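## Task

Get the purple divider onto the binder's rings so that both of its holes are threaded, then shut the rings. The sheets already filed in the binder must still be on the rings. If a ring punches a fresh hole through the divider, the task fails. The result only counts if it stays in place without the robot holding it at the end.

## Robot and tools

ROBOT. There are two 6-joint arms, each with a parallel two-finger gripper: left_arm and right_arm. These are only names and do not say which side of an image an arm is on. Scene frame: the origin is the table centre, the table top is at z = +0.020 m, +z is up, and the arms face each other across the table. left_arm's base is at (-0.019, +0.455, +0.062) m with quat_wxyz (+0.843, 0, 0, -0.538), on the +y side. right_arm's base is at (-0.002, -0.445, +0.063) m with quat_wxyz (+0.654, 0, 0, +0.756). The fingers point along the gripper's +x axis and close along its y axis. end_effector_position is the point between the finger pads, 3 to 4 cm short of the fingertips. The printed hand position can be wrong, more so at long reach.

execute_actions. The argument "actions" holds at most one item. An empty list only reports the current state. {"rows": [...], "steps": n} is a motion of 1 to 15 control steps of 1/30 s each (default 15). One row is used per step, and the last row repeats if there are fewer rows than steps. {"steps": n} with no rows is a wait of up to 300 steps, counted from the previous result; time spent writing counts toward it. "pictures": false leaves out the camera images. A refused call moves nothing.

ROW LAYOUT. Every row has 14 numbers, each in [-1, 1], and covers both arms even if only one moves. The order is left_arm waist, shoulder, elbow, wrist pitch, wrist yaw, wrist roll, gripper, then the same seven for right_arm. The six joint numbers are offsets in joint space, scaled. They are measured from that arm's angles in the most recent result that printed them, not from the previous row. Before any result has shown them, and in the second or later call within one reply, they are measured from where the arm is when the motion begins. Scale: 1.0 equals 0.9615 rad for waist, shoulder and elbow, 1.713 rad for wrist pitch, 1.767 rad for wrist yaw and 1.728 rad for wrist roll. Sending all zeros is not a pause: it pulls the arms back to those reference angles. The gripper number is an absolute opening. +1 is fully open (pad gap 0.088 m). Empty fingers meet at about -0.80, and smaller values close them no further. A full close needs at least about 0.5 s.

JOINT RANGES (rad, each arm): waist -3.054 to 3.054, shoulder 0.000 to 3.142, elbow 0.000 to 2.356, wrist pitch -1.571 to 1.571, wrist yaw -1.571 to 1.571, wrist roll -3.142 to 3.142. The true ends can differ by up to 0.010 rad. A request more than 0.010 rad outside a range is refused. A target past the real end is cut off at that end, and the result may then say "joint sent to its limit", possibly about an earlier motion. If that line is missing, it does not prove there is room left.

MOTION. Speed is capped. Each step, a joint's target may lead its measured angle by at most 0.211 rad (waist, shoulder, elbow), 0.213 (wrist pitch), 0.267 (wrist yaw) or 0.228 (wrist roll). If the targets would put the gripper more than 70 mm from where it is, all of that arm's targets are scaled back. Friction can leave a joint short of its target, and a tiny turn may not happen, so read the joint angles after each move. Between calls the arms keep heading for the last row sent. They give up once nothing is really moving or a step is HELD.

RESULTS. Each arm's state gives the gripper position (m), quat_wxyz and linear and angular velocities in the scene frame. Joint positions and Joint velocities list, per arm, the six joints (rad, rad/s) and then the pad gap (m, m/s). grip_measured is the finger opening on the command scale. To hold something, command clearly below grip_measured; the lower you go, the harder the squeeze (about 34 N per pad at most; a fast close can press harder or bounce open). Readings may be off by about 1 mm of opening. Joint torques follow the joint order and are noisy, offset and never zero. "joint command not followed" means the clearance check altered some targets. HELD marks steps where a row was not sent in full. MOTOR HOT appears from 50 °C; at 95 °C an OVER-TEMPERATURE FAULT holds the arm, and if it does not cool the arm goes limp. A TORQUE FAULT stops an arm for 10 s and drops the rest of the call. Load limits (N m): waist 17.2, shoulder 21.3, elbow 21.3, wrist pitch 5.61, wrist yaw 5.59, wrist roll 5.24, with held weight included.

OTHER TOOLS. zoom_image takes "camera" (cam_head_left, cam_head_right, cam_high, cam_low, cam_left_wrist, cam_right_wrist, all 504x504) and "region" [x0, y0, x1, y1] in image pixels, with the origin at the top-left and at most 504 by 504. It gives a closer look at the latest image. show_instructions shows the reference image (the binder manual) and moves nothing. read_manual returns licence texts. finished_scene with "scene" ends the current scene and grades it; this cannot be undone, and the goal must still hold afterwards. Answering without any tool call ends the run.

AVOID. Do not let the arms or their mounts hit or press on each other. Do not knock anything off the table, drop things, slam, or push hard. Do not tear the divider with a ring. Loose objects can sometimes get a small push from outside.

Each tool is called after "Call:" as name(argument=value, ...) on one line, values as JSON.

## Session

Call:
show_instructions()

Call:
execute_actions(actions=[])

Reference images for this scene: binder manual.

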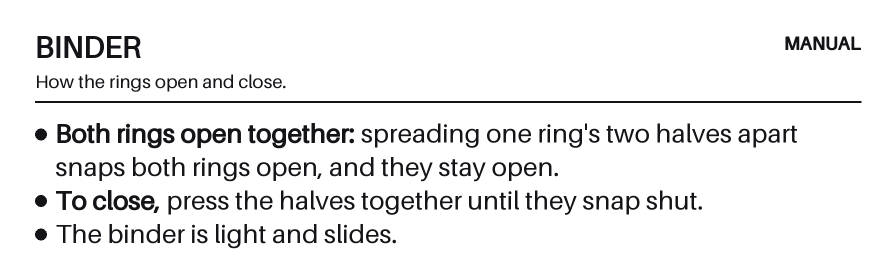

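Scene clock: 0.00 s of 4050.00 s.
left_arm: end_effector_position=(+0.3320, +0.6053, +0.2198) grip_measured=+0.856 end_effector_quat_wxyz=(-0.403, +0.878, +0.152, -0.207) end_effector_velocity=(-0.001, -0.000, -0.003) end_effector_angular_velocity=(-0.025, +0.001, +0.001) | right_arm: end_effector_position=(-0.0481, -0.1317, +0.3876) grip_measured=+0.819 end_effector_quat_wxyz=(+0.652, +0.021, -0.018, +0.758) end_effector_velocity=(-0.000, -0.001, -0.004) end_effector_angular_velocity=(-0.014, -0.025, +0.004)
Joint positions: left_arm=[ 1.505  1.377  0.49   0.643 -0.091 -2.246  0.081] | right_arm=[-0.002  0.858  0.655  0.258 -0.007  0.     0.079]
Joint velocities: left_arm=[ 0.002  0.002 -0.002 -0.007  0.007 -0.022  0.   ] | right_arm=[-0.002 -0.007 -0.002 -0.022 -0.007 -0.022 -0.   ]
Joint torques (N m, as the arm reports them, + toward a larger angle): no reading
Heat: left arm: hottest elbow 26 °C (+0.0 °C/min); right arm: hottest waist 24 °C (+0.0 °C/min).

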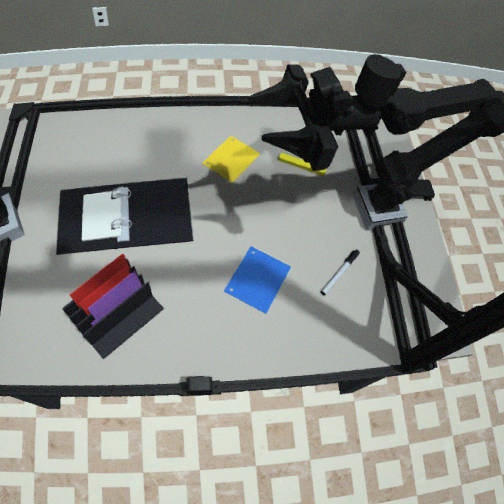

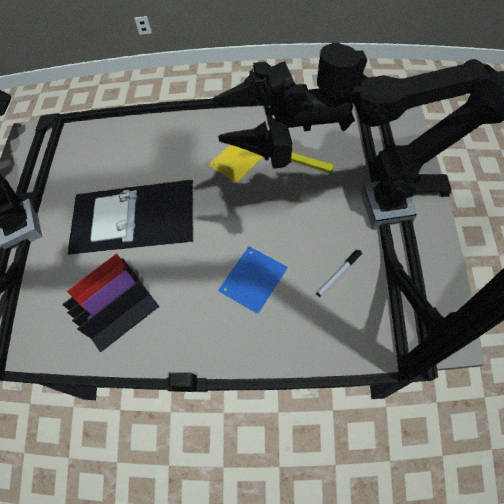

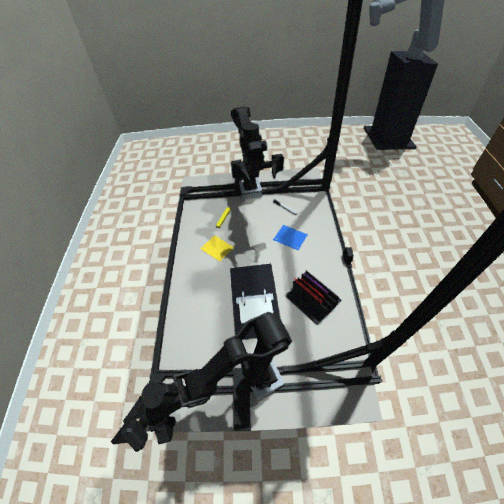

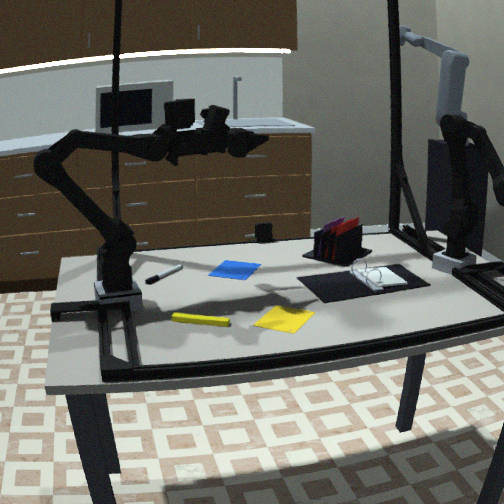

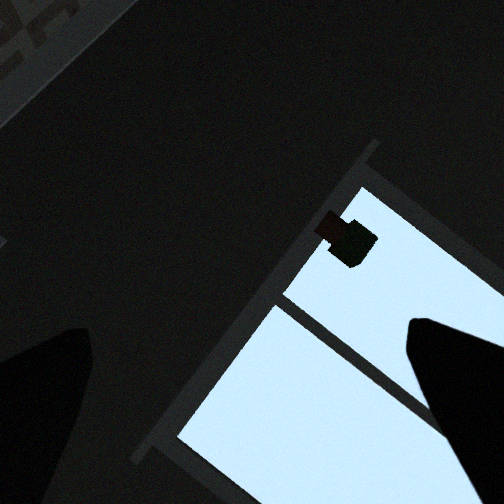

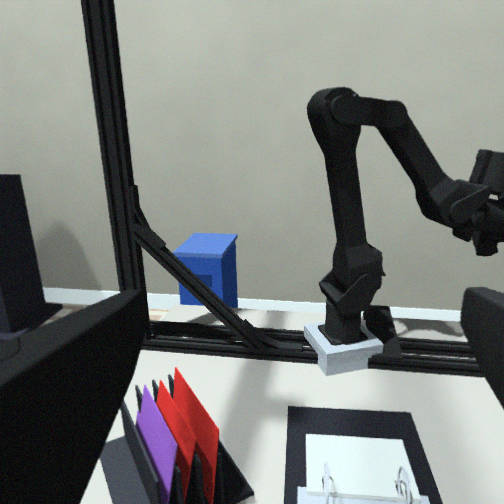

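Call:
execute_actions(actions=[{"rows":[[-0.8,0,0.74,-0.6,0.543,1,-1,-0.112,0.65,0.49,-0.04,0,0,0.2]]}], pictures=false)

Call:
execute_actions(actions=[{"steps":25}], pictures=false)

Call:
execute_actions(actions=[{"rows":[[-0.74,0.3,0,-0.5,0,1,-1,0,0.65,0,0,0,0,0.2]]}], pictures=false)

Call:
execute_actions(actions=[{"steps":25}], pictures=false)

Call:
execute_actions(actions=[{"rows":[[0,0.37,0,0,0,0.58,-1,0,0,0,0,0,0,0.2]]}], pictures=false)

Call:
execute_actions(actions=[{"steps":20}])

Scene clock: 8.97 s of 4050.00 s.
left_arm: end_effector_position=(+0.3902, +0.3906, +0.2981) grip_measured=-0.777 end_effector_quat_wxyz=(-0.575, +0.781, -0.245, +0.019) end_effector_velocity=(-0.061, -0.464, +0.187) end_effector_angular_velocity=(+0.484, -0.291, -1.966) | right_arm: end_effector_position=(-0.0215, +0.0049, +0.3667) grip_measured=+0.211 end_effector_quat_wxyz=(+0.687, -0.057, +0.056, +0.722) end_effector_velocity=(+0.002, +0.109, -0.268) end_effector_angular_velocity=(-0.675, -0.036, -0.018)
Joint positions: left_arm=[ 1.123  1.378  0.857  0.245  0.402 -1.817  0.001] | right_arm=[-0.105  1.436  1.09   0.187 -0.01   0.     0.049]
Joint velocities: left_arm=[-0.799 -0.002  0.745 -0.799  0.989  0.857 -0.   ] | right_arm=[-0.012  0.564 -0.002 -0.11   0.007 -0.007 -0.004]
Joint torques (N m, as the arm reports them, + toward a larger angle): left_arm=[-0.34 -5.43  9.64  1.69  0.18  0.16] | right_arm=[-0.26 -7.74  8.4   2.41  0.07  0.03]
Heat: left arm: hottest elbow 27 °C (+6.7 °C/min); right arm: hottest elbow 26 °C (+13.4 °C/min).
Steps of this call (steps 1 to 90: nothing new was sent; then 5.47 s passed at rest; steps 91 to 105: all 15 steps of this action). Readings (joint positions):
91: left_arm=[1.499 1.377 0.502 0.622 -0.081 -2.225] | right_arm=[-0.010 0.878 0.673 0.242 -0.012 0.000]
92: left_arm=[1.476 1.377 0.523 0.588 -0.044 -2.194] | right_arm=[-0.031 0.917 0.712 0.230 -0.013 0.000]
94: left_arm=[1.418 1.378 0.572 0.536 0.031 -2.135] | right_arm=[-0.068 1.016 0.805 0.217 -0.010 0.000]
98: left_arm=[1.309 1.378 0.680 0.431 0.167 -2.019] | right_arm=[-0.096 1.198 0.979 0.201 -0.010 0.000]
105: the state above

Scene clock: 9.80 s of 4050.00 s.
left_arm: end_effector_position=(+0.2701, +0.2101, +0.3505) grip_measured=-0.777 end_effector_quat_wxyz=(+0.700, -0.342, +0.456, -0.430) end_effector_velocity=(-0.014, -0.002, -0.008) end_effector_angular_velocity=(+0.347, -1.283, -0.536) | right_arm: end_effector_position=(-0.0212, +0.0138, +0.3602) grip_measured=+0.200 end_effector_quat_wxyz=(+0.687, -0.063, +0.061, +0.721) end_effector_velocity=(+0.000, +0.000, -0.002) end_effector_angular_velocity=(-0.007, -0.006, +0.006)
Joint positions: left_arm=[ 0.74   1.377  1.191 -0.373  0.863 -0.744  0.001] | right_arm=[-0.106  1.474  1.11   0.189 -0.01   0.     0.049]
Joint velocities: left_arm=[-0.017 -0.007  0.007 -0.095  0.007  1.487  0.   ] | right_arm=[-0.002  0.002  0.002 -0.007 -0.007 -0.007 -0.   ]
Joint torques (N m, as the arm reports them, + toward a larger angle): left_arm=[-0.19 -5.29  9.57  1.4   0.37  0.11] | right_arm=[-0.31 -5.54  7.39  2.09  0.05  0.01]
Heat: left arm: hottest elbow 27 °C (+6.1 °C/min); right arm: hottest elbow 26 °C (+12.2 °C/min).
Steps of this call (steps 1 to 25: the robot went on to your last target). Readings (joint positions):
1: left_arm=[1.096 1.378 0.882 0.218 0.436 -1.788] | right_arm=[-0.105 1.452 1.090 0.186 -0.010 0.000]
2: left_arm=[1.070 1.378 0.907 0.191 0.469 -1.759] | right_arm=[-0.106 1.463 1.090 0.185 -0.010 0.000]
4: left_arm=[1.016 1.378 0.957 0.139 0.536 -1.702] | right_arm=[-0.106 1.472 1.094 0.185 -0.010 0.000]
8: left_arm=[0.910 1.378 1.055 0.031 0.669 -1.583] | right_arm=[-0.106 1.473 1.108 0.189 -0.010 0.000]
25: the state above

Scene clock: 10.30 s of 4050.00 s.
left_arm: end_effector_position=(+0.1195, +0.1307, +0.2250) grip_measured=-0.777 end_effector_quat_wxyz=(+0.529, -0.069, +0.654, -0.536) end_effector_velocity=(-0.494, -0.031, -0.107) end_effector_angular_velocity=(+0.437, +0.067, -1.937) | right_arm: end_effector_position=(-0.0229, +0.0569, +0.1573) grip_measured=+0.200 end_effector_quat_wxyz=(+0.658, -0.214, +0.208, +0.691) end_effector_velocity=(+0.003, -0.007, -0.449) end_effector_angular_velocity=(-0.924, -0.050, +0.011)
Joint positions: left_arm=[ 0.3    1.628  1.202 -0.833  0.863 -0.23   0.001] | right_arm=[-0.106  1.916  1.12   0.19  -0.01   0.     0.049]
Joint velocities: left_arm=[-1.16   0.154 -0.002 -1.165  0.007  1.253 -0.   ] | right_arm=[-0.007  0.935  0.002  0.007 -0.007 -0.022 -0.001]
Joint torques (N m, as the arm reports them, + toward a larger angle): left_arm=[-0.48 -5.3   6.28  0.62  0.5   0.14] | right_arm=[ 0.01 -7.76  4.19  1.83 -0.03  0.01]
Heat: left arm: hottest elbow 27 °C (+5.8 °C/min); right arm: hottest elbow 26 °C (+11.7 °C/min).
Steps of this call (steps 1 to 15: all 15 steps of this action). Readings (joint positions):
1: left_arm=[0.734 1.385 1.193 -0.388 0.861 -0.708] | right_arm=[-0.106 1.489 1.110 0.190 -0.010 0.000]
2: left_arm=[0.712 1.398 1.199 -0.414 0.861 -0.680] | right_arm=[-0.106 1.508 1.115 0.199 -0.010 0.000]
4: left_arm=[0.656 1.437 1.202 -0.468 0.863 -0.621] | right_arm=[-0.106 1.562 1.120 0.198 -0.010 0.000]
8: left_arm=[0.543 1.541 1.202 -0.584 0.863 -0.499] | right_arm=[-0.106 1.699 1.120 0.190 -0.010 0.000]
15: the state above

Scene clock: 11.13 s of 4050.00 s.
left_arm: end_effector_position=(+0.0003, +0.1622, +0.2112) grip_measured=-0.777 end_effector_quat_wxyz=(+0.292, +0.245, +0.413, -0.827) end_effector_velocity=(-0.002, +0.004, -0.000) end_effector_angular_velocity=(-0.305, -0.126, -0.302) | right_arm: end_effector_position=(-0.0224, +0.0451, +0.0715) grip_measured=+0.200 end_effector_quat_wxyz=(+0.637, -0.276, +0.268, +0.668) end_effector_velocity=(+0.002, -0.001, +0.001) end_effector_angular_velocity=(-0.002, -0.010, -0.002)
Joint positions: left_arm=[ 0.032  1.651  1.201 -1.226  0.863  0.923  0.001] | right_arm=[-0.106  2.088  1.111  0.188 -0.01   0.     0.049]
Joint velocities: left_arm=[-0.002 -0.002 -0.002 -0.022 -0.007  0.462 -0.   ] | right_arm=[-0.002 -0.007 -0.002 -0.007  0.007 -0.007 -0.   ]
Joint torques (N m, as the arm reports them, + toward a larger angle): left_arm=[-0.18 -4.49  5.37  0.01  0.54  0.11] | right_arm=[-0.03 -7.99  4.27  1.75 -0.03  0.03]
Heat: left arm: hottest elbow 27 °C (+5.4 °C/min); right arm: hottest elbow 26 °C (+10.8 °C/min).
Steps of this call (steps 1 to 25: the robot went on to your last target). Readings (joint positions):
1: left_arm=[0.260 1.632 1.202 -0.872 0.863 -0.188] | right_arm=[-0.106 1.948 1.120 0.190 -0.010 0.000]
2: left_arm=[0.221 1.636 1.202 -0.911 0.863 -0.146] | right_arm=[-0.106 1.979 1.120 0.190 -0.010 0.000]
4: left_arm=[0.143 1.642 1.202 -0.998 0.863 -0.051] | right_arm=[-0.106 2.032 1.119 0.188 -0.010 0.000]
8: left_arm=[0.056 1.649 1.201 -1.149 0.864 0.150] | right_arm=[-0.106 2.082 1.111 0.185 -0.010 0.000]
25: the state above

Scene clock: 11.63 s of 4050.00 s.
left_arm: end_effector_position=(+0.0010, +0.1606, +0.1277) grip_measured=-0.777 end_effector_quat_wxyz=(+0.124, +0.289, +0.229, -0.921) end_effector_velocity=(-0.001, +0.002, -0.008) end_effector_angular_velocity=(-1.193, -0.137, -0.908) | right_arm: end_effector_position=(-0.0224, +0.0451, +0.0715) grip_measured=+0.200 end_effector_quat_wxyz=(+0.637, -0.276, +0.268, +0.668) end_effector_velocity=(+0.000, +0.000, +0.003) end_effector_angular_velocity=(+0.003, -0.010, +0.018)
Joint positions: left_arm=[ 0.032  1.982  1.202 -1.226  0.864  1.673  0.001] | right_arm=[-0.106  2.088  1.111  0.188 -0.01   0.     0.049]
Joint velocities: left_arm=[-0.002  0.032  0.002 -0.007 -0.007  1.531 -0.   ] | right_arm=[-0.002 -0.007  0.002 -0.007 -0.007 -0.022 -0.   ]
Joint torques (N m, as the arm reports them, + toward a larger angle): left_arm=[ 0.   -5.53  4.9  -0.39  0.5   0.07] | right_arm=[-0.01 -9.38  4.34  1.68 -0.02  0.02]
Heat: left arm: hottest elbow 27 °C (+5.2 °C/min); right arm: hottest elbow 26 °C (+10.3 °C/min).
Steps of this call (steps 1 to 15: all 15 steps of this action). Readings (joint positions):
1: left_arm=[0.032 1.670 1.201 -1.231 0.864 0.965] | right_arm=[-0.106 2.088 1.111 0.188 -0.010 0.000]
2: left_arm=[0.032 1.696 1.206 -1.232 0.869 1.018] | right_arm=[-0.106 2.088 1.111 0.188 -0.010 0.000]
4: left_arm=[0.032 1.779 1.209 -1.226 0.870 1.117] | right_arm=[-0.106 2.088 1.111 0.188 -0.010 0.000]
8: left_arm=[0.032 1.941 1.206 -1.226 0.864 1.318] | right_arm=[-0.106 2.088 1.111 0.188 -0.010 0.000]
15: the state above

Scene clock: 12.30 s of 4050.00 s.
left_arm: end_effector_position=(+0.0008, +0.1609, +0.1255) grip_measured=-0.777 end_effector_quat_wxyz=(+0.086, +0.301, +0.117, -0.943) end_effector_velocity=(-0.002, +0.002, +0.003) end_effector_angular_velocity=(+0.006, +0.013, -0.004) | right_arm: end_effector_position=(-0.0224, +0.0451, +0.0715) grip_measured=+0.200 end_effector_quat_wxyz=(+0.637, -0.276, +0.268, +0.668) end_effector_velocity=(+0.002, -0.004, -0.003) end_effector_angular_velocity=(-0.021, -0.011, -0.002)
Joint positions: left_arm=[ 0.032  1.991  1.202 -1.226  0.864  1.921  0.001] | right_arm=[-0.106  2.088  1.111  0.188 -0.01   0.     0.049]
Joint velocities: left_arm=[-0.002 -0.002  0.002 -0.022  0.007  0.007 -0.   ] | right_arm=[-0.002 -0.002 -0.002 -0.022  0.007 -0.007 -0.   ]
Joint torques (N m, as the arm reports them, + toward a larger angle): left_arm=[ 0.02 -5.55  4.86 -0.42  0.49  0.11] | right_arm=[ 0.   -9.35  4.35  1.69 -0.03  0.02]
Heat: left arm: hottest elbow 27 °C (+4.9 °C/min); right arm: hottest elbow 26 °C (+9.8 °C/min).
Steps of this call (steps 1 to 20: the robot went on to your last target). Readings (joint positions):
1: left_arm=[0.032 1.983 1.202 -1.226 0.864 1.724] | right_arm=[-0.106 2.088 1.111 0.188 -0.010 0.000]
2: left_arm=[0.032 1.985 1.202 -1.226 0.864 1.770] | right_arm=[-0.106 2.088 1.111 0.188 -0.010 0.000]
4: left_arm=[0.032 1.988 1.202 -1.226 0.864 1.834] | right_arm=[-0.106 2.088 1.111 0.188 -0.010 0.000]
8: left_arm=[0.032 1.990 1.202 -1.226 0.864 1.892] | right_arm=[-0.106 2.088 1.111 0.188 -0.010 0.000]
20: the state above

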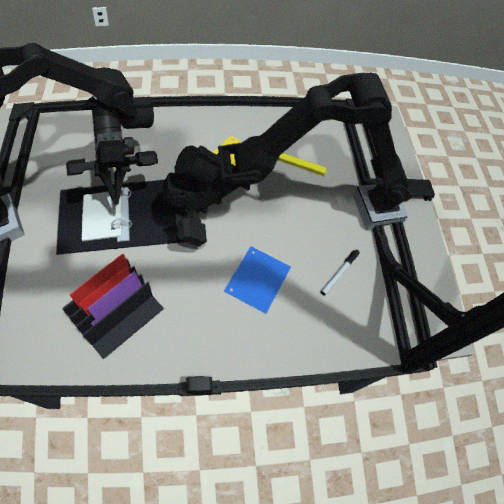

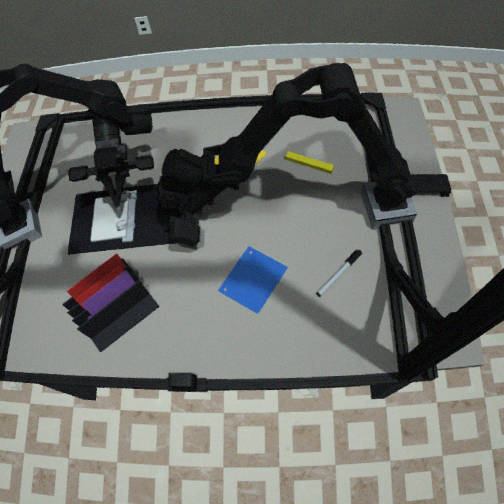

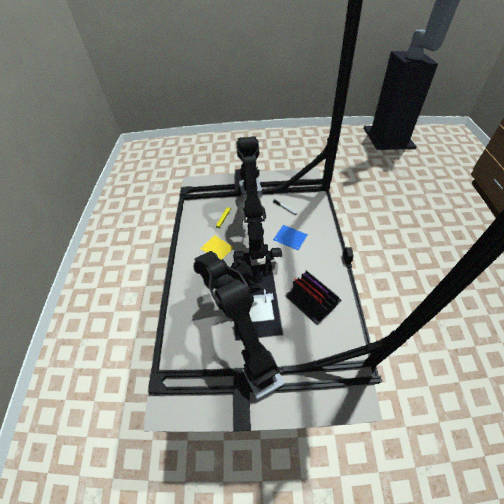

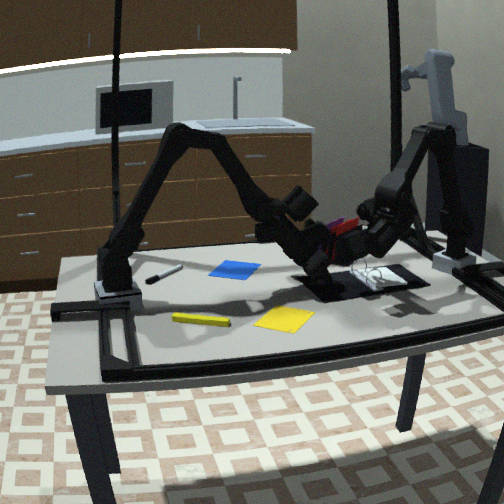

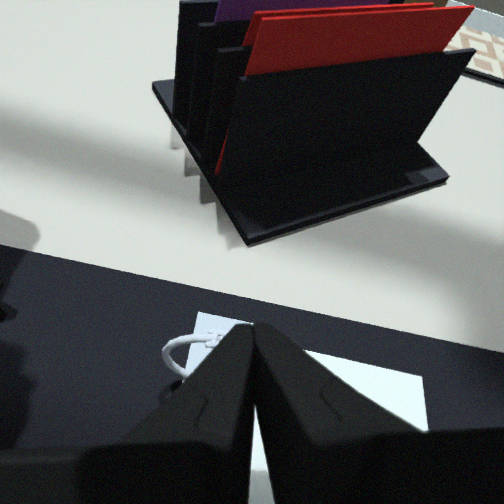

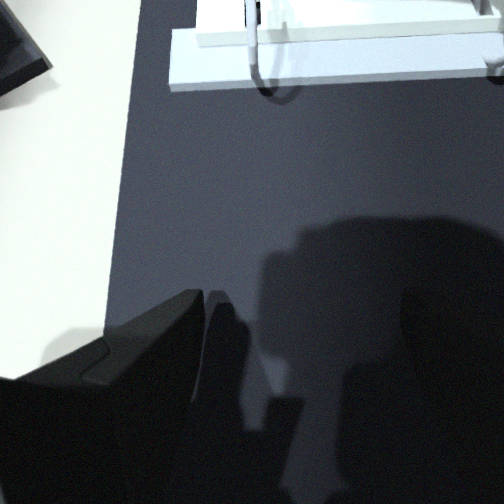

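Call:
execute_actions(actions=[{"rows":[[0.245,0.1,0.245,-0.089,-0.068,0.303,-1,0,0.05,0,0,0,0,0.2],[0.245,0.1,0.245,-0.089,-0.068,0.303,-1,0,0.05,0,0,0,0,0.2],[0.245,0.1,0.245,-0.089,-0.068,0.303,-1,0,0.05,0,0,0,0,0.2],[0.245,0.1,0.245,-0.089,-0.068,0.303,-1,0,0.05,0,0,0,0,0.2],[0.245,0.2,0.245,-0.089,-0.068,0.303,-1,0,0.05,0,0,0,0,0.2],[0.245,0.2,0.245,-0.089,-0.068,0.303,-1,0,0.05,0,0,0,0,0.2],[0.245,0.2,0.245,-0.089,-0.068,0.303,-1,0,0.05,0,0,0,0,0.2],[0.245,0.335,0.245,-0.089,-0.068,0.303,-1,0,0.05,0,0,0,0,0.2]]}], pictures=false)

Call:
execute_actions(actions=[{"steps":15}])

Call:
zoom_image(camera="cam_head_left", region=[60, 130, 190, 260])

Scene clock: 17.23 s of 4050.00 s.
left_arm: end_effector_position=(+0.0867, +0.1682, +0.0760) grip_measured=-0.777 end_effector_quat_wxyz=(-0.052, -0.301, -0.022, +0.952) end_effector_velocity=(-0.009, +0.016, -0.026) end_effector_angular_velocity=(-0.004, +0.089, -0.094) | right_arm: end_effector_position=(-0.0223, +0.0430, +0.0611) grip_measured=+0.200 end_effector_quat_wxyz=(+0.634, -0.284, +0.274, +0.665) end_effector_velocity=(-0.002, -0.002, -0.003) end_effector_angular_velocity=(-0.012, -0.000, +0.013)
Joint positions: left_arm=[ 0.26   2.292  1.424 -1.372  0.748  2.418  0.001] | right_arm=[-0.106  2.111  1.111  0.189 -0.009 -0.001  0.049]
Joint velocities: left_arm=[ 0.007  0.115 -0.002 -0.051 -0.007  0.168 -0.   ] | right_arm=[ 0.002  0.002 -0.002 -0.007 -0.007 -0.007  0.   ]
Joint torques (N m, as the arm reports them, + toward a larger angle): left_arm=[ 0.51 -8.2   5.58 -1.08  0.32  0.15] | right_arm=[-0.02 -6.18  4.2   1.6  -0.05  0.07]
Heat: left arm: hottest elbow 27 °C (+3.5 °C/min); right arm: hottest shoulder 26 °C (+7.0 °C/min).
Steps of this call (steps 1 to 15: the robot went on to your last target; steps 16 to 90: nothing new was sent; then 1.43 s passed at rest; steps 91 to 105: all 15 steps of this action). Readings (joint positions):
91: left_arm=[0.038 1.998 1.218 -1.250 0.854 1.951] | right_arm=[-0.106 2.091 1.111 0.188 -0.010 0.000]
92: left_arm=[0.063 2.012 1.250 -1.280 0.834 1.994] | right_arm=[-0.106 2.095 1.111 0.189 -0.010 0.000]
94: left_arm=[0.138 2.039 1.321 -1.306 0.802 2.085] | right_arm=[-0.106 2.106 1.111 0.189 -0.010 0.000]
98: left_arm=[0.246 2.120 1.408 -1.355 0.767 2.284] | right_arm=[-0.106 2.110 1.111 0.189 -0.009 -0.001]
105: the state above

Scene clock: 17.73 s of 4050.00 s.
left_arm: end_effector_position=(+0.0885, +0.1679, +0.0765) grip_measured=-0.777 end_effector_quat_wxyz=(-0.050, -0.301, -0.012, +0.952) end_effector_velocity=(+0.001, +0.002, -0.001) end_effector_angular_velocity=(+0.008, -0.020, -0.012) | right_arm: end_effector_position=(-0.0223, +0.0430, +0.0611) grip_measured=+0.200 end_effector_quat_wxyz=(+0.634, -0.284, +0.274, +0.665) end_effector_velocity=(-0.002, -0.001, -0.001) end_effector_angular_velocity=(-0.007, +0.001, +0.029)
Joint positions: left_arm=[ 0.264  2.294  1.431 -1.377  0.748  2.441  0.001] | right_arm=[-0.106  2.111  1.111  0.189 -0.009 -0.001  0.049]
Joint velocities: left_arm=[-0.002 -0.007 -0.002  0.007 -0.022 -0.007  0.   ] | right_arm=[-0.002  0.002  0.002 -0.007 -0.022 -0.022 -0.   ]
Joint torques (N m, as the arm reports them, + toward a larger angle): left_arm=[ 0.33 -6.62  5.15 -0.98  0.27  0.12] | right_arm=[-0.03 -6.19  4.23  1.57 -0.08  0.07]
Heat: left arm: hottest elbow 27 °C (+3.4 °C/min); right arm: hottest shoulder 26 °C (+6.8 °C/min).
Steps of this call (steps 1 to 15: the robot went on to your last target). Readings (joint positions):
1: left_arm=[0.261 2.293 1.425 -1.374 0.748 2.424] | right_arm=[-0.106 2.111 1.111 0.189 -0.009 -0.001]
2: left_arm=[0.261 2.293 1.426 -1.376 0.748 2.428] | right_arm=[-0.106 2.111 1.111 0.189 -0.009 -0.001]
4: left_arm=[0.263 2.294 1.430 -1.377 0.748 2.434] | right_arm=[-0.106 2.111 1.111 0.189 -0.009 -0.001]
8: left_arm=[0.264 2.294 1.431 -1.377 0.748 2.439] | right_arm=[-0.106 2.111 1.111 0.189 -0.009 -0.001]
15: the state above

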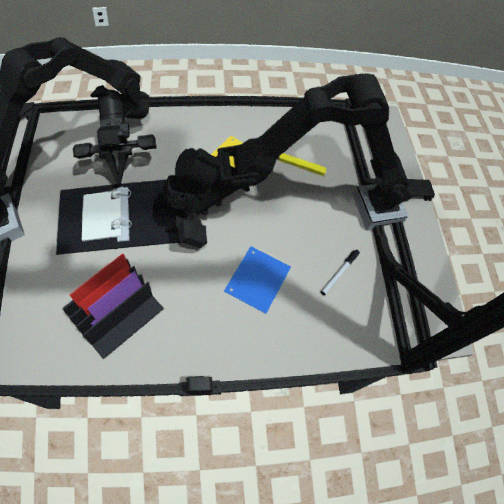

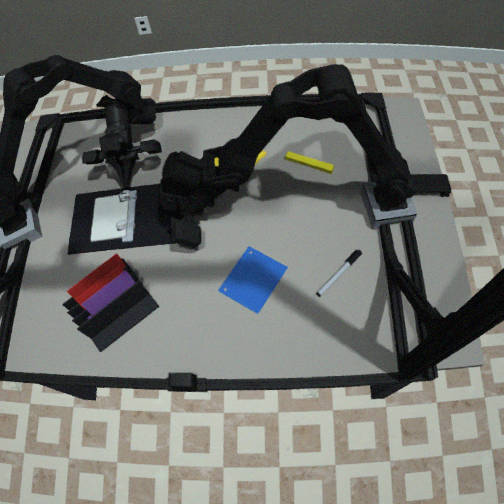

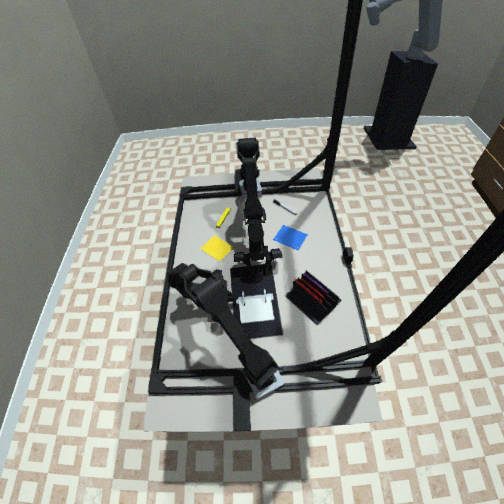

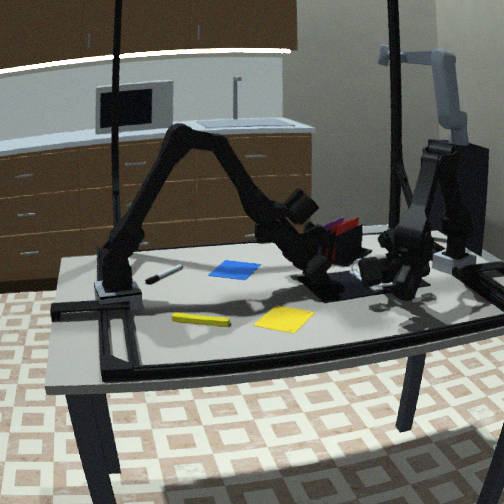

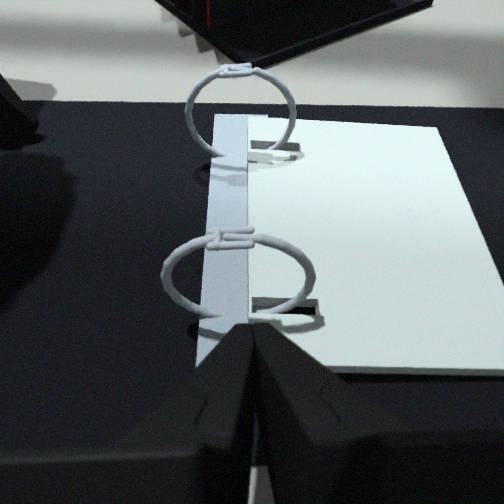

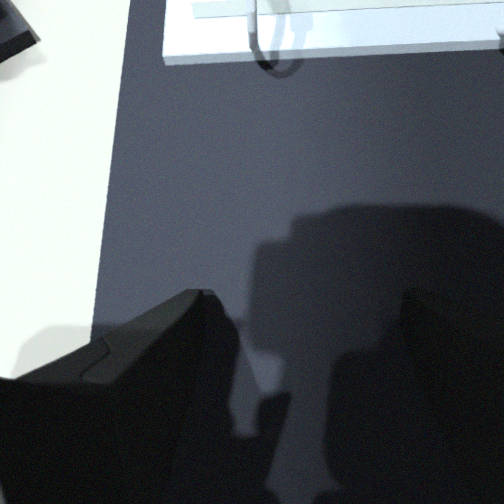

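Region (60, 130, 190, 260) of cam_head_left's 504x504 image, scaled by 3.877, with more detail than that image has.

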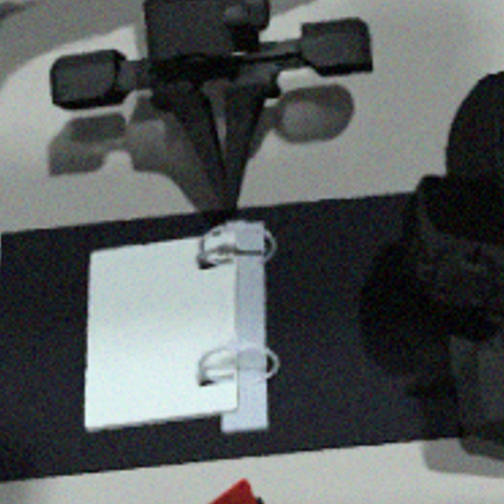

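Call:
execute_actions(actions=[{"rows":[[-0.04,0.02,0,0,0,0,-1,0,0.12,-0.06,-0.03,0,0,0.2],[-0.04,0.02,0,0,0,0,-1,0,0.12,-0.06,-0.03,0,0,0.2],[-0.08,0.02,0,0,0,0,-1,0,0.12,-0.06,-0.03,0,0,0.2],[-0.08,0.02,0,0,0,0,-1,0,0.12,-0.06,-0.03,0,0,0.2],[-0.115,0.02,0,0,0,0,-1,0,0.12,-0.06,-0.03,0,0,0.2]]}])

Call:
zoom_image(camera="cam_head_left", region=[60, 130, 190, 260])

Scene clock: 20.17 s of 4050.00 s.
left_arm: end_effector_position=(+0.0623, +0.1601, +0.0751) grip_measured=-0.777 end_effector_quat_wxyz=(-0.003, -0.306, +0.002, +0.952) end_effector_velocity=(+0.000, +0.002, +0.001) end_effector_angular_velocity=(+0.015, -0.001, +0.002) | right_arm: end_effector_position=(-0.0227, +0.0382, +0.0493) grip_measured=+0.200 end_effector_quat_wxyz=(+0.628, -0.295, +0.284, +0.662) end_effector_velocity=(-0.002, -0.002, -0.001) end_effector_angular_velocity=(-0.007, +0.000, +0.013)
Joint positions: left_arm=[ 0.172  2.295  1.431 -1.374  0.737  2.441  0.001] | right_arm=[-0.106  2.131  1.108  0.179 -0.012 -0.005  0.049]
Joint velocities: left_arm=[ 0.002 -0.002 -0.002 -0.007 -0.007 -0.007 -0.   ] | right_arm=[ 0.002 -0.002 -0.002 -0.007 -0.007 -0.007 -0.   ]
Joint torques (N m, as the arm reports them, + toward a larger angle): left_arm=[-1.59 -6.73  4.22 -1.06  0.73  0.03] | right_arm=[-0.03  2.45 -1.28 -1.45  0.07  0.16]
Heat: left arm: hottest elbow 27 °C (+3.0 °C/min); right arm: hottest shoulder 26 °C (+6.0 °C/min).
Steps of this call (steps 1 to 15: the robot went on to your last target; steps 16 to 58: nothing new was sent; steps 59 to 73: all 15 steps of this action). Readings (joint positions):
59: left_arm=[0.263 2.294 1.431 -1.377 0.748 2.442] | right_arm=[-0.106 2.118 1.109 0.189 -0.009 -0.001]
60: left_arm=[0.259 2.294 1.431 -1.377 0.748 2.442] | right_arm=[-0.106 2.122 1.108 0.188 -0.009 -0.001]
62: left_arm=[0.239 2.294 1.431 -1.377 0.748 2.442] | right_arm=[-0.106 2.126 1.108 0.184 -0.009 -0.001]
66: left_arm=[0.179 2.294 1.431 -1.376 0.743 2.441] | right_arm=[-0.106 2.129 1.108 0.180 -0.010 -0.003]
73: the state above

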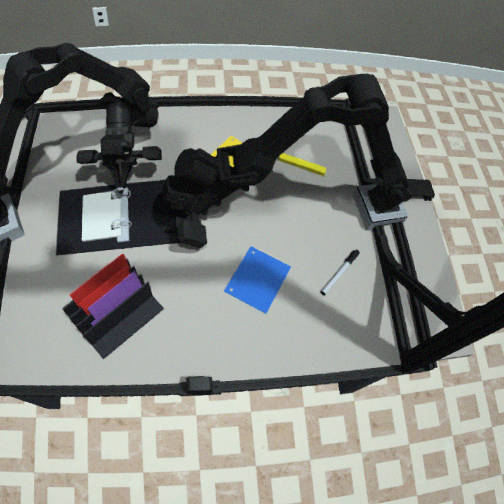

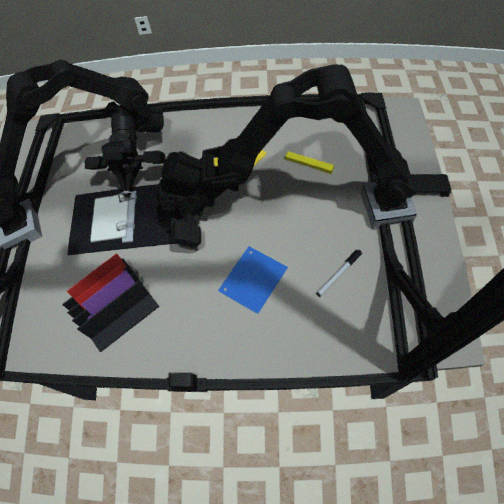

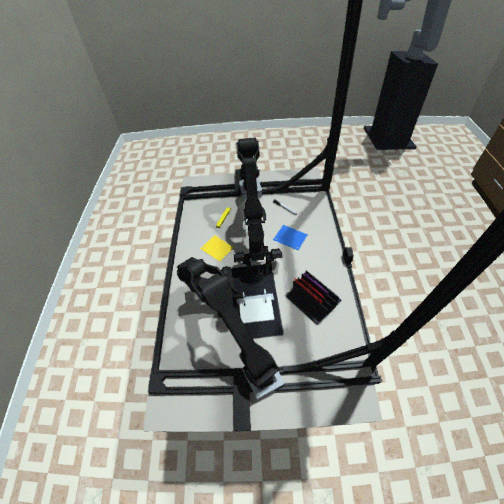

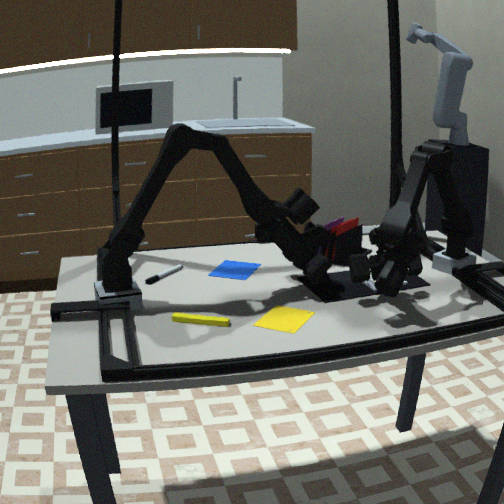

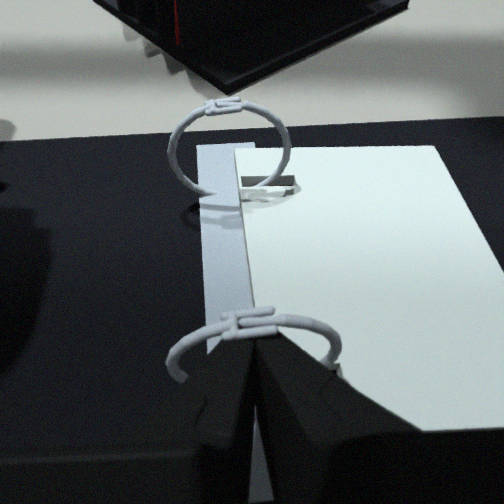

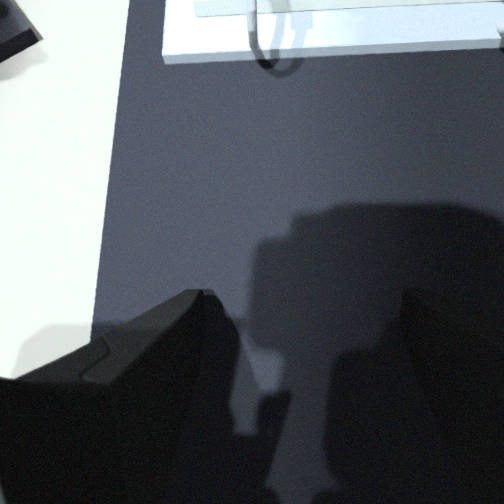

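Region (60, 130, 190, 260) of cam_head_left's 504x504 image, scaled by 3.877, with more detail than that image has.

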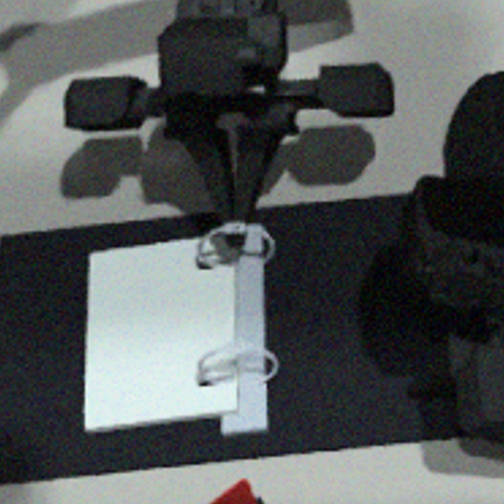

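Lower a few mm, push in, spread.

Call:
execute_actions(actions=[{"rows":[[-0.02,0.04,0,0.008,0.006,0,-1,0,0.1,-0.06,-0.025,0,0,0.2]],"steps":10}], pictures=false)

Call:
execute_actions(actions=[{"rows":[[-0.02,0,0,0,0.01,0,-0.7,0,0.1,-0.06,-0.025,0,0,0.2],[-0.02,0,0,0,0.01,0,-0.65,0,0.1,-0.06,-0.025,0,0,0.2],[-0.02,0,0,0,0.01,0,-0.6,0,0.1,-0.06,-0.025,0,0,0.2],[-0.02,0,0,0,0.01,0,-0.5,0,0.1,-0.06,-0.025,0,0,0.2],[-0.02,0,0,0,0.01,0,-0.4,0,0.1,-0.06,-0.025,0,0,0.2],[-0.02,0,0,0,0.01,0,-0.3,0,0.1,-0.06,-0.025,0,0,0.2],[-0.02,0,0,0,0.01,0,-0.2,0,0.1,-0.06,-0.025,0,0,0.2]]}])

Scene clock: 24.83 s of 4050.00 s.
left_arm: end_effector_position=(+0.0601, +0.1581, +0.0716) grip_measured=-0.777 end_effector_quat_wxyz=(-0.002, -0.304, +0.004, +0.953) end_effector_velocity=(-0.041, +0.009, -0.041) end_effector_angular_velocity=(+0.140, +0.051, -0.156) | right_arm: end_effector_position=(-0.0228, +0.0380, +0.0489) grip_measured=+0.200 end_effector_quat_wxyz=(+0.627, -0.296, +0.284, +0.662) end_effector_velocity=(+0.000, -0.005, -0.005) end_effector_angular_velocity=(-0.026, -0.010, +0.019)
Joint positions: left_arm=[ 0.164  2.305  1.432 -1.363  0.743  2.441  0.001] | right_arm=[-0.106  2.132  1.108  0.178 -0.012 -0.005  0.049]
Joint velocities: left_arm=[-0.12   0.139 -0.002 -0.007 -0.051  0.007  0.   ] | right_arm=[-0.002  0.002 -0.002 -0.022 -0.007 -0.022 -0.   ]
Joint torques (N m, as the arm reports them, + toward a larger angle): left_arm=[-0.58 -6.7   4.19 -0.75  0.57  0.  ] | right_arm=[ 0.01  2.48 -1.57 -1.58 -0.03  0.06]
Heat: left arm: hottest shoulder 27 °C (+2.4 °C/min); right arm: hottest elbow 26 °C (+4.8 °C/min).
Steps of this call (steps 1 to 15: the robot went on to your last target; steps 16 to 90: nothing new was sent; then 1.33 s passed at rest; steps 91 to 100: all 10 steps of this action). Readings (joint positions):
91: left_arm=[0.172 2.296 1.432 -1.374 0.737 2.441] | right_arm=[-0.106 2.132 1.108 0.178 -0.012 -0.005]
92: left_arm=[0.172 2.297 1.432 -1.374 0.737 2.441] | right_arm=[-0.106 2.132 1.108 0.178 -0.012 -0.005]
94: left_arm=[0.172 2.297 1.432 -1.374 0.737 2.441] | right_arm=[-0.106 2.132 1.108 0.178 -0.012 -0.005]
98: left_arm=[0.171 2.298 1.432 -1.369 0.741 2.441] | right_arm=[-0.106 2.132 1.108 0.178 -0.012 -0.005]
100: the state above

Scene clock: 25.33 s of 4050.00 s.
left_arm: end_effector_position=(+0.0605, +0.1606, +0.0684) grip_measured=-0.254 end_effector_quat_wxyz=(+0.007, -0.310, +0.001, +0.951) end_effector_velocity=(-0.002, +0.003, +0.000) end_effector_angular_velocity=(+0.019, +0.002, -0.003) | right_arm: end_effector_position=(-0.0241, +0.0374, +0.0484) grip_measured=+0.200 end_effector_quat_wxyz=(+0.625, -0.298, +0.284, +0.663) end_effector_velocity=(+0.000, +0.001, +0.001) end_effector_angular_velocity=(+0.007, +0.001, +0.008)
Joint positions: left_arm=[ 0.162  2.309  1.43  -1.359  0.722  2.44   0.027] | right_arm=[-0.104  2.132  1.108  0.175 -0.015 -0.009  0.049]
Joint velocities: left_arm=[-0.002 -0.002 -0.007 -0.007 -0.007 -0.007  0.016] | right_arm=[-0.002 -0.002 -0.002  0.007 -0.007 -0.007  0.   ]
Joint torques (N m, as the arm reports them, + toward a larger angle): left_arm=[-1.66 -8.99  4.32 -1.12  1.53  0.05] | right_arm=[-0.23  2.55 -1.55 -1.37  0.05  0.14]
Heat: left arm: hottest shoulder 27 °C (+2.4 °C/min); right arm: hottest elbow 26 °C (+4.7 °C/min).
Steps of this call (steps 1 to 15: all 15 steps of this action). Readings (joint positions):
1: left_arm=[0.160 2.308 1.432 -1.362 0.744 2.441] | right_arm=[-0.106 2.132 1.108 0.178 -0.012 -0.006]
2: left_arm=[0.157 2.309 1.432 -1.361 0.742 2.441] | right_arm=[-0.106 2.132 1.108 0.178 -0.013 -0.006]
4: left_arm=[0.156 2.309 1.432 -1.362 0.735 2.441] | right_arm=[-0.106 2.132 1.108 0.178 -0.013 -0.006]
8: left_arm=[0.160 2.309 1.431 -1.365 0.722 2.440] | right_arm=[-0.104 2.132 1.108 0.176 -0.013 -0.007]
15: the state above

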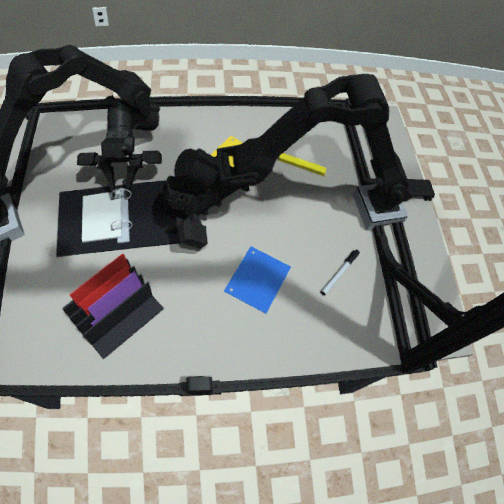

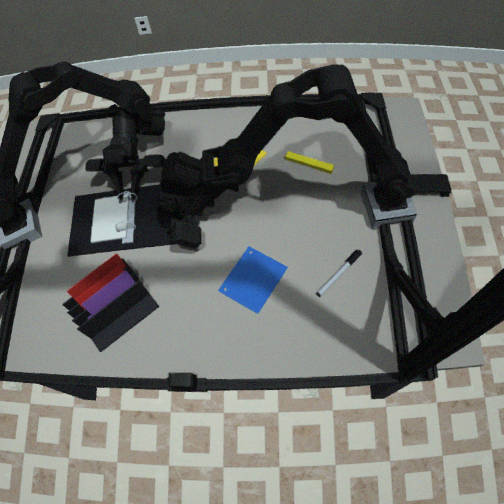

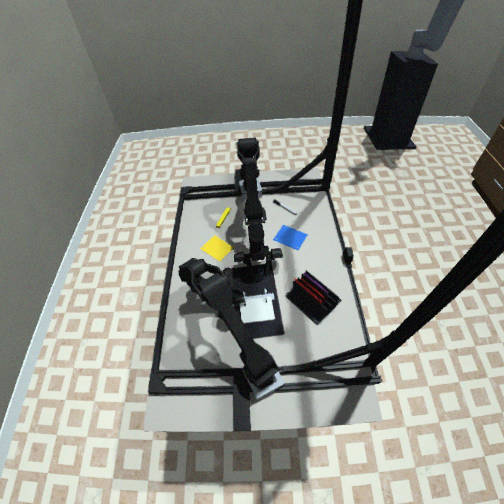

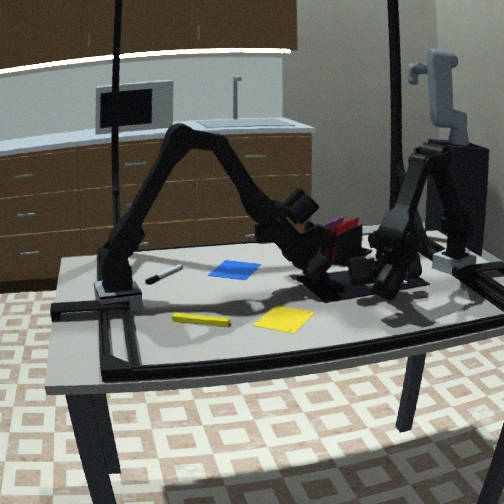

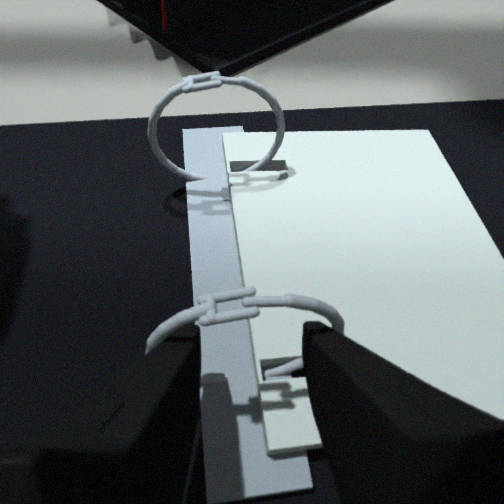

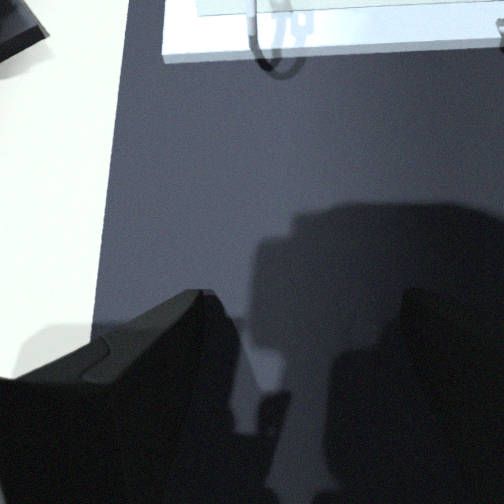

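Call:
execute_actions(actions=[{"rows":[[-0.022,0,0,0,0.025,0,-0.08,0,0.1,-0.06,-0.025,0,0,0.2]]}])

Scene clock: 26.40 s of 4050.00 s.
left_arm: end_effector_position=(+0.0600, +0.1594, +0.0686) grip_measured=-0.088 end_effector_quat_wxyz=(+0.004, -0.308, +0.001, +0.951) end_effector_velocity=(-0.003, +0.002, -0.001) end_effector_angular_velocity=(+0.019, +0.002, -0.008) | right_arm: end_effector_position=(-0.0244, +0.0371, +0.0481) grip_measured=+0.200 end_effector_quat_wxyz=(+0.624, -0.298, +0.284, +0.664) end_effector_velocity=(-0.004, -0.001, +0.002) end_effector_angular_velocity=(-0.003, +0.021, +0.011)
Joint positions: left_arm=[ 0.161  2.309  1.43  -1.356  0.73   2.435  0.035] | right_arm=[-0.103  2.132  1.108  0.174 -0.016 -0.01   0.049]
Joint velocities: left_arm=[-0.007  0.002 -0.002 -0.007 -0.007 -0.007  0.001] | right_arm=[ 0.002 -0.007 -0.002 -0.007 -0.022  0.007 -0.   ]
Joint torques (N m, as the arm reports them, + toward a larger angle): left_arm=[-2.03 -8.65  4.21 -1.05  1.5   0.16] | right_arm=[ 0.08  2.51 -1.47 -1.56  0.    0.05]
Heat: left arm: hottest shoulder 27 °C (+2.3 °C/min); right arm: hottest elbow 26 °C (+4.5 °C/min).
Steps of this call (steps 1 to 15: the robot went on to your last target; steps 16 to 17: nothing new was sent; steps 18 to 32: all 15 steps of this action). Readings (joint positions):
18: left_arm=[0.162 2.309 1.430 -1.357 0.722 2.440] | right_arm=[-0.104 2.132 1.108 0.175 -0.015 -0.009]
19: left_arm=[0.162 2.309 1.430 -1.356 0.721 2.440] | right_arm=[-0.104 2.132 1.108 0.175 -0.015 -0.009]
21: left_arm=[0.162 2.309 1.430 -1.355 0.723 2.437] | right_arm=[-0.104 2.132 1.108 0.175 -0.015 -0.009]
25: left_arm=[0.161 2.309 1.430 -1.356 0.730 2.435] | right_arm=[-0.103 2.132 1.108 0.174 -0.016 -0.010]
32: the state above

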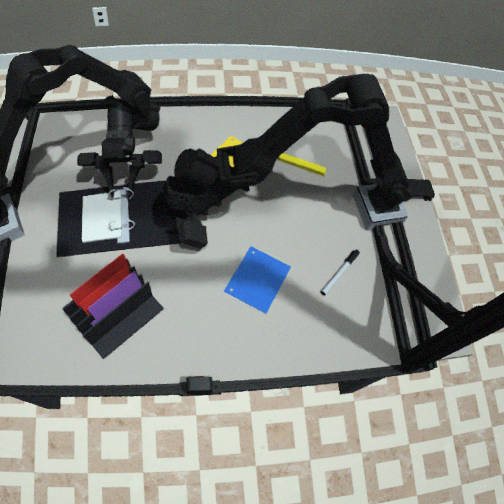

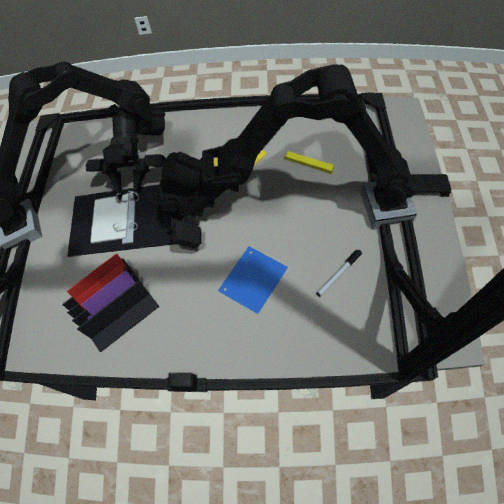

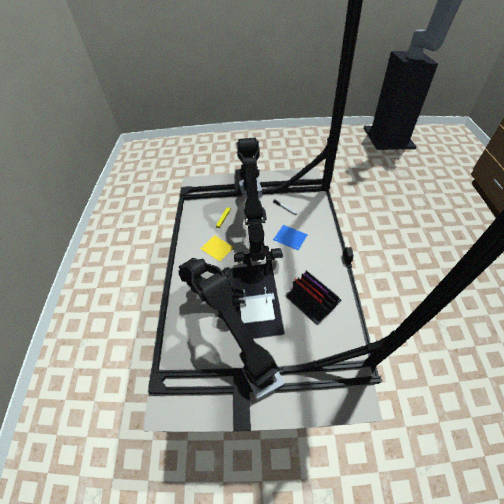

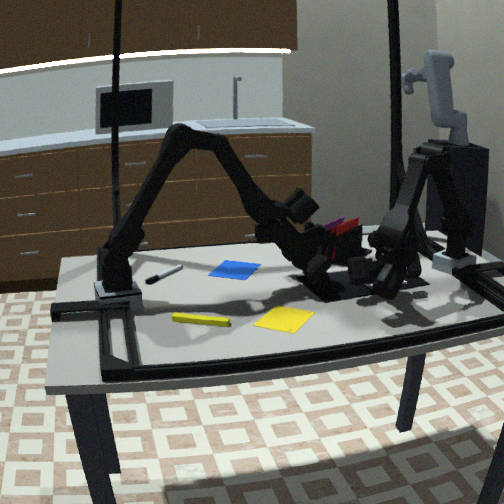

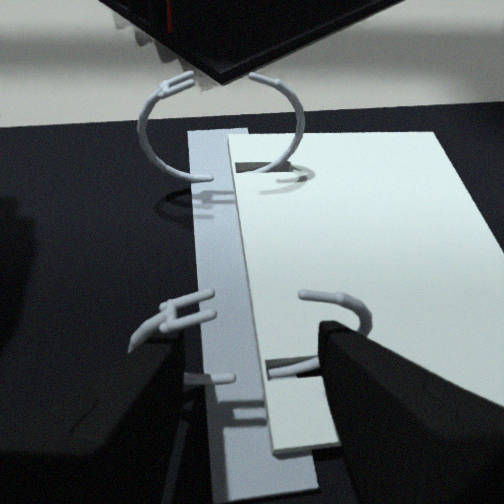

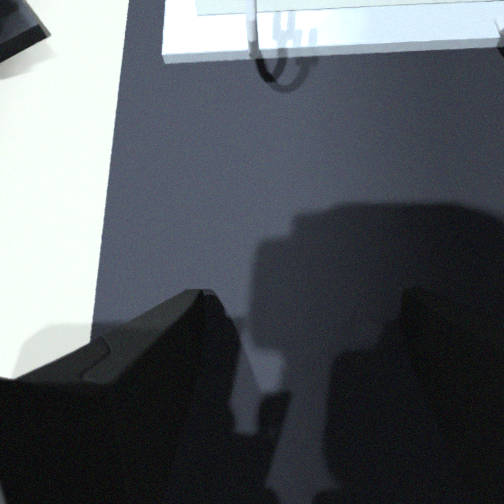

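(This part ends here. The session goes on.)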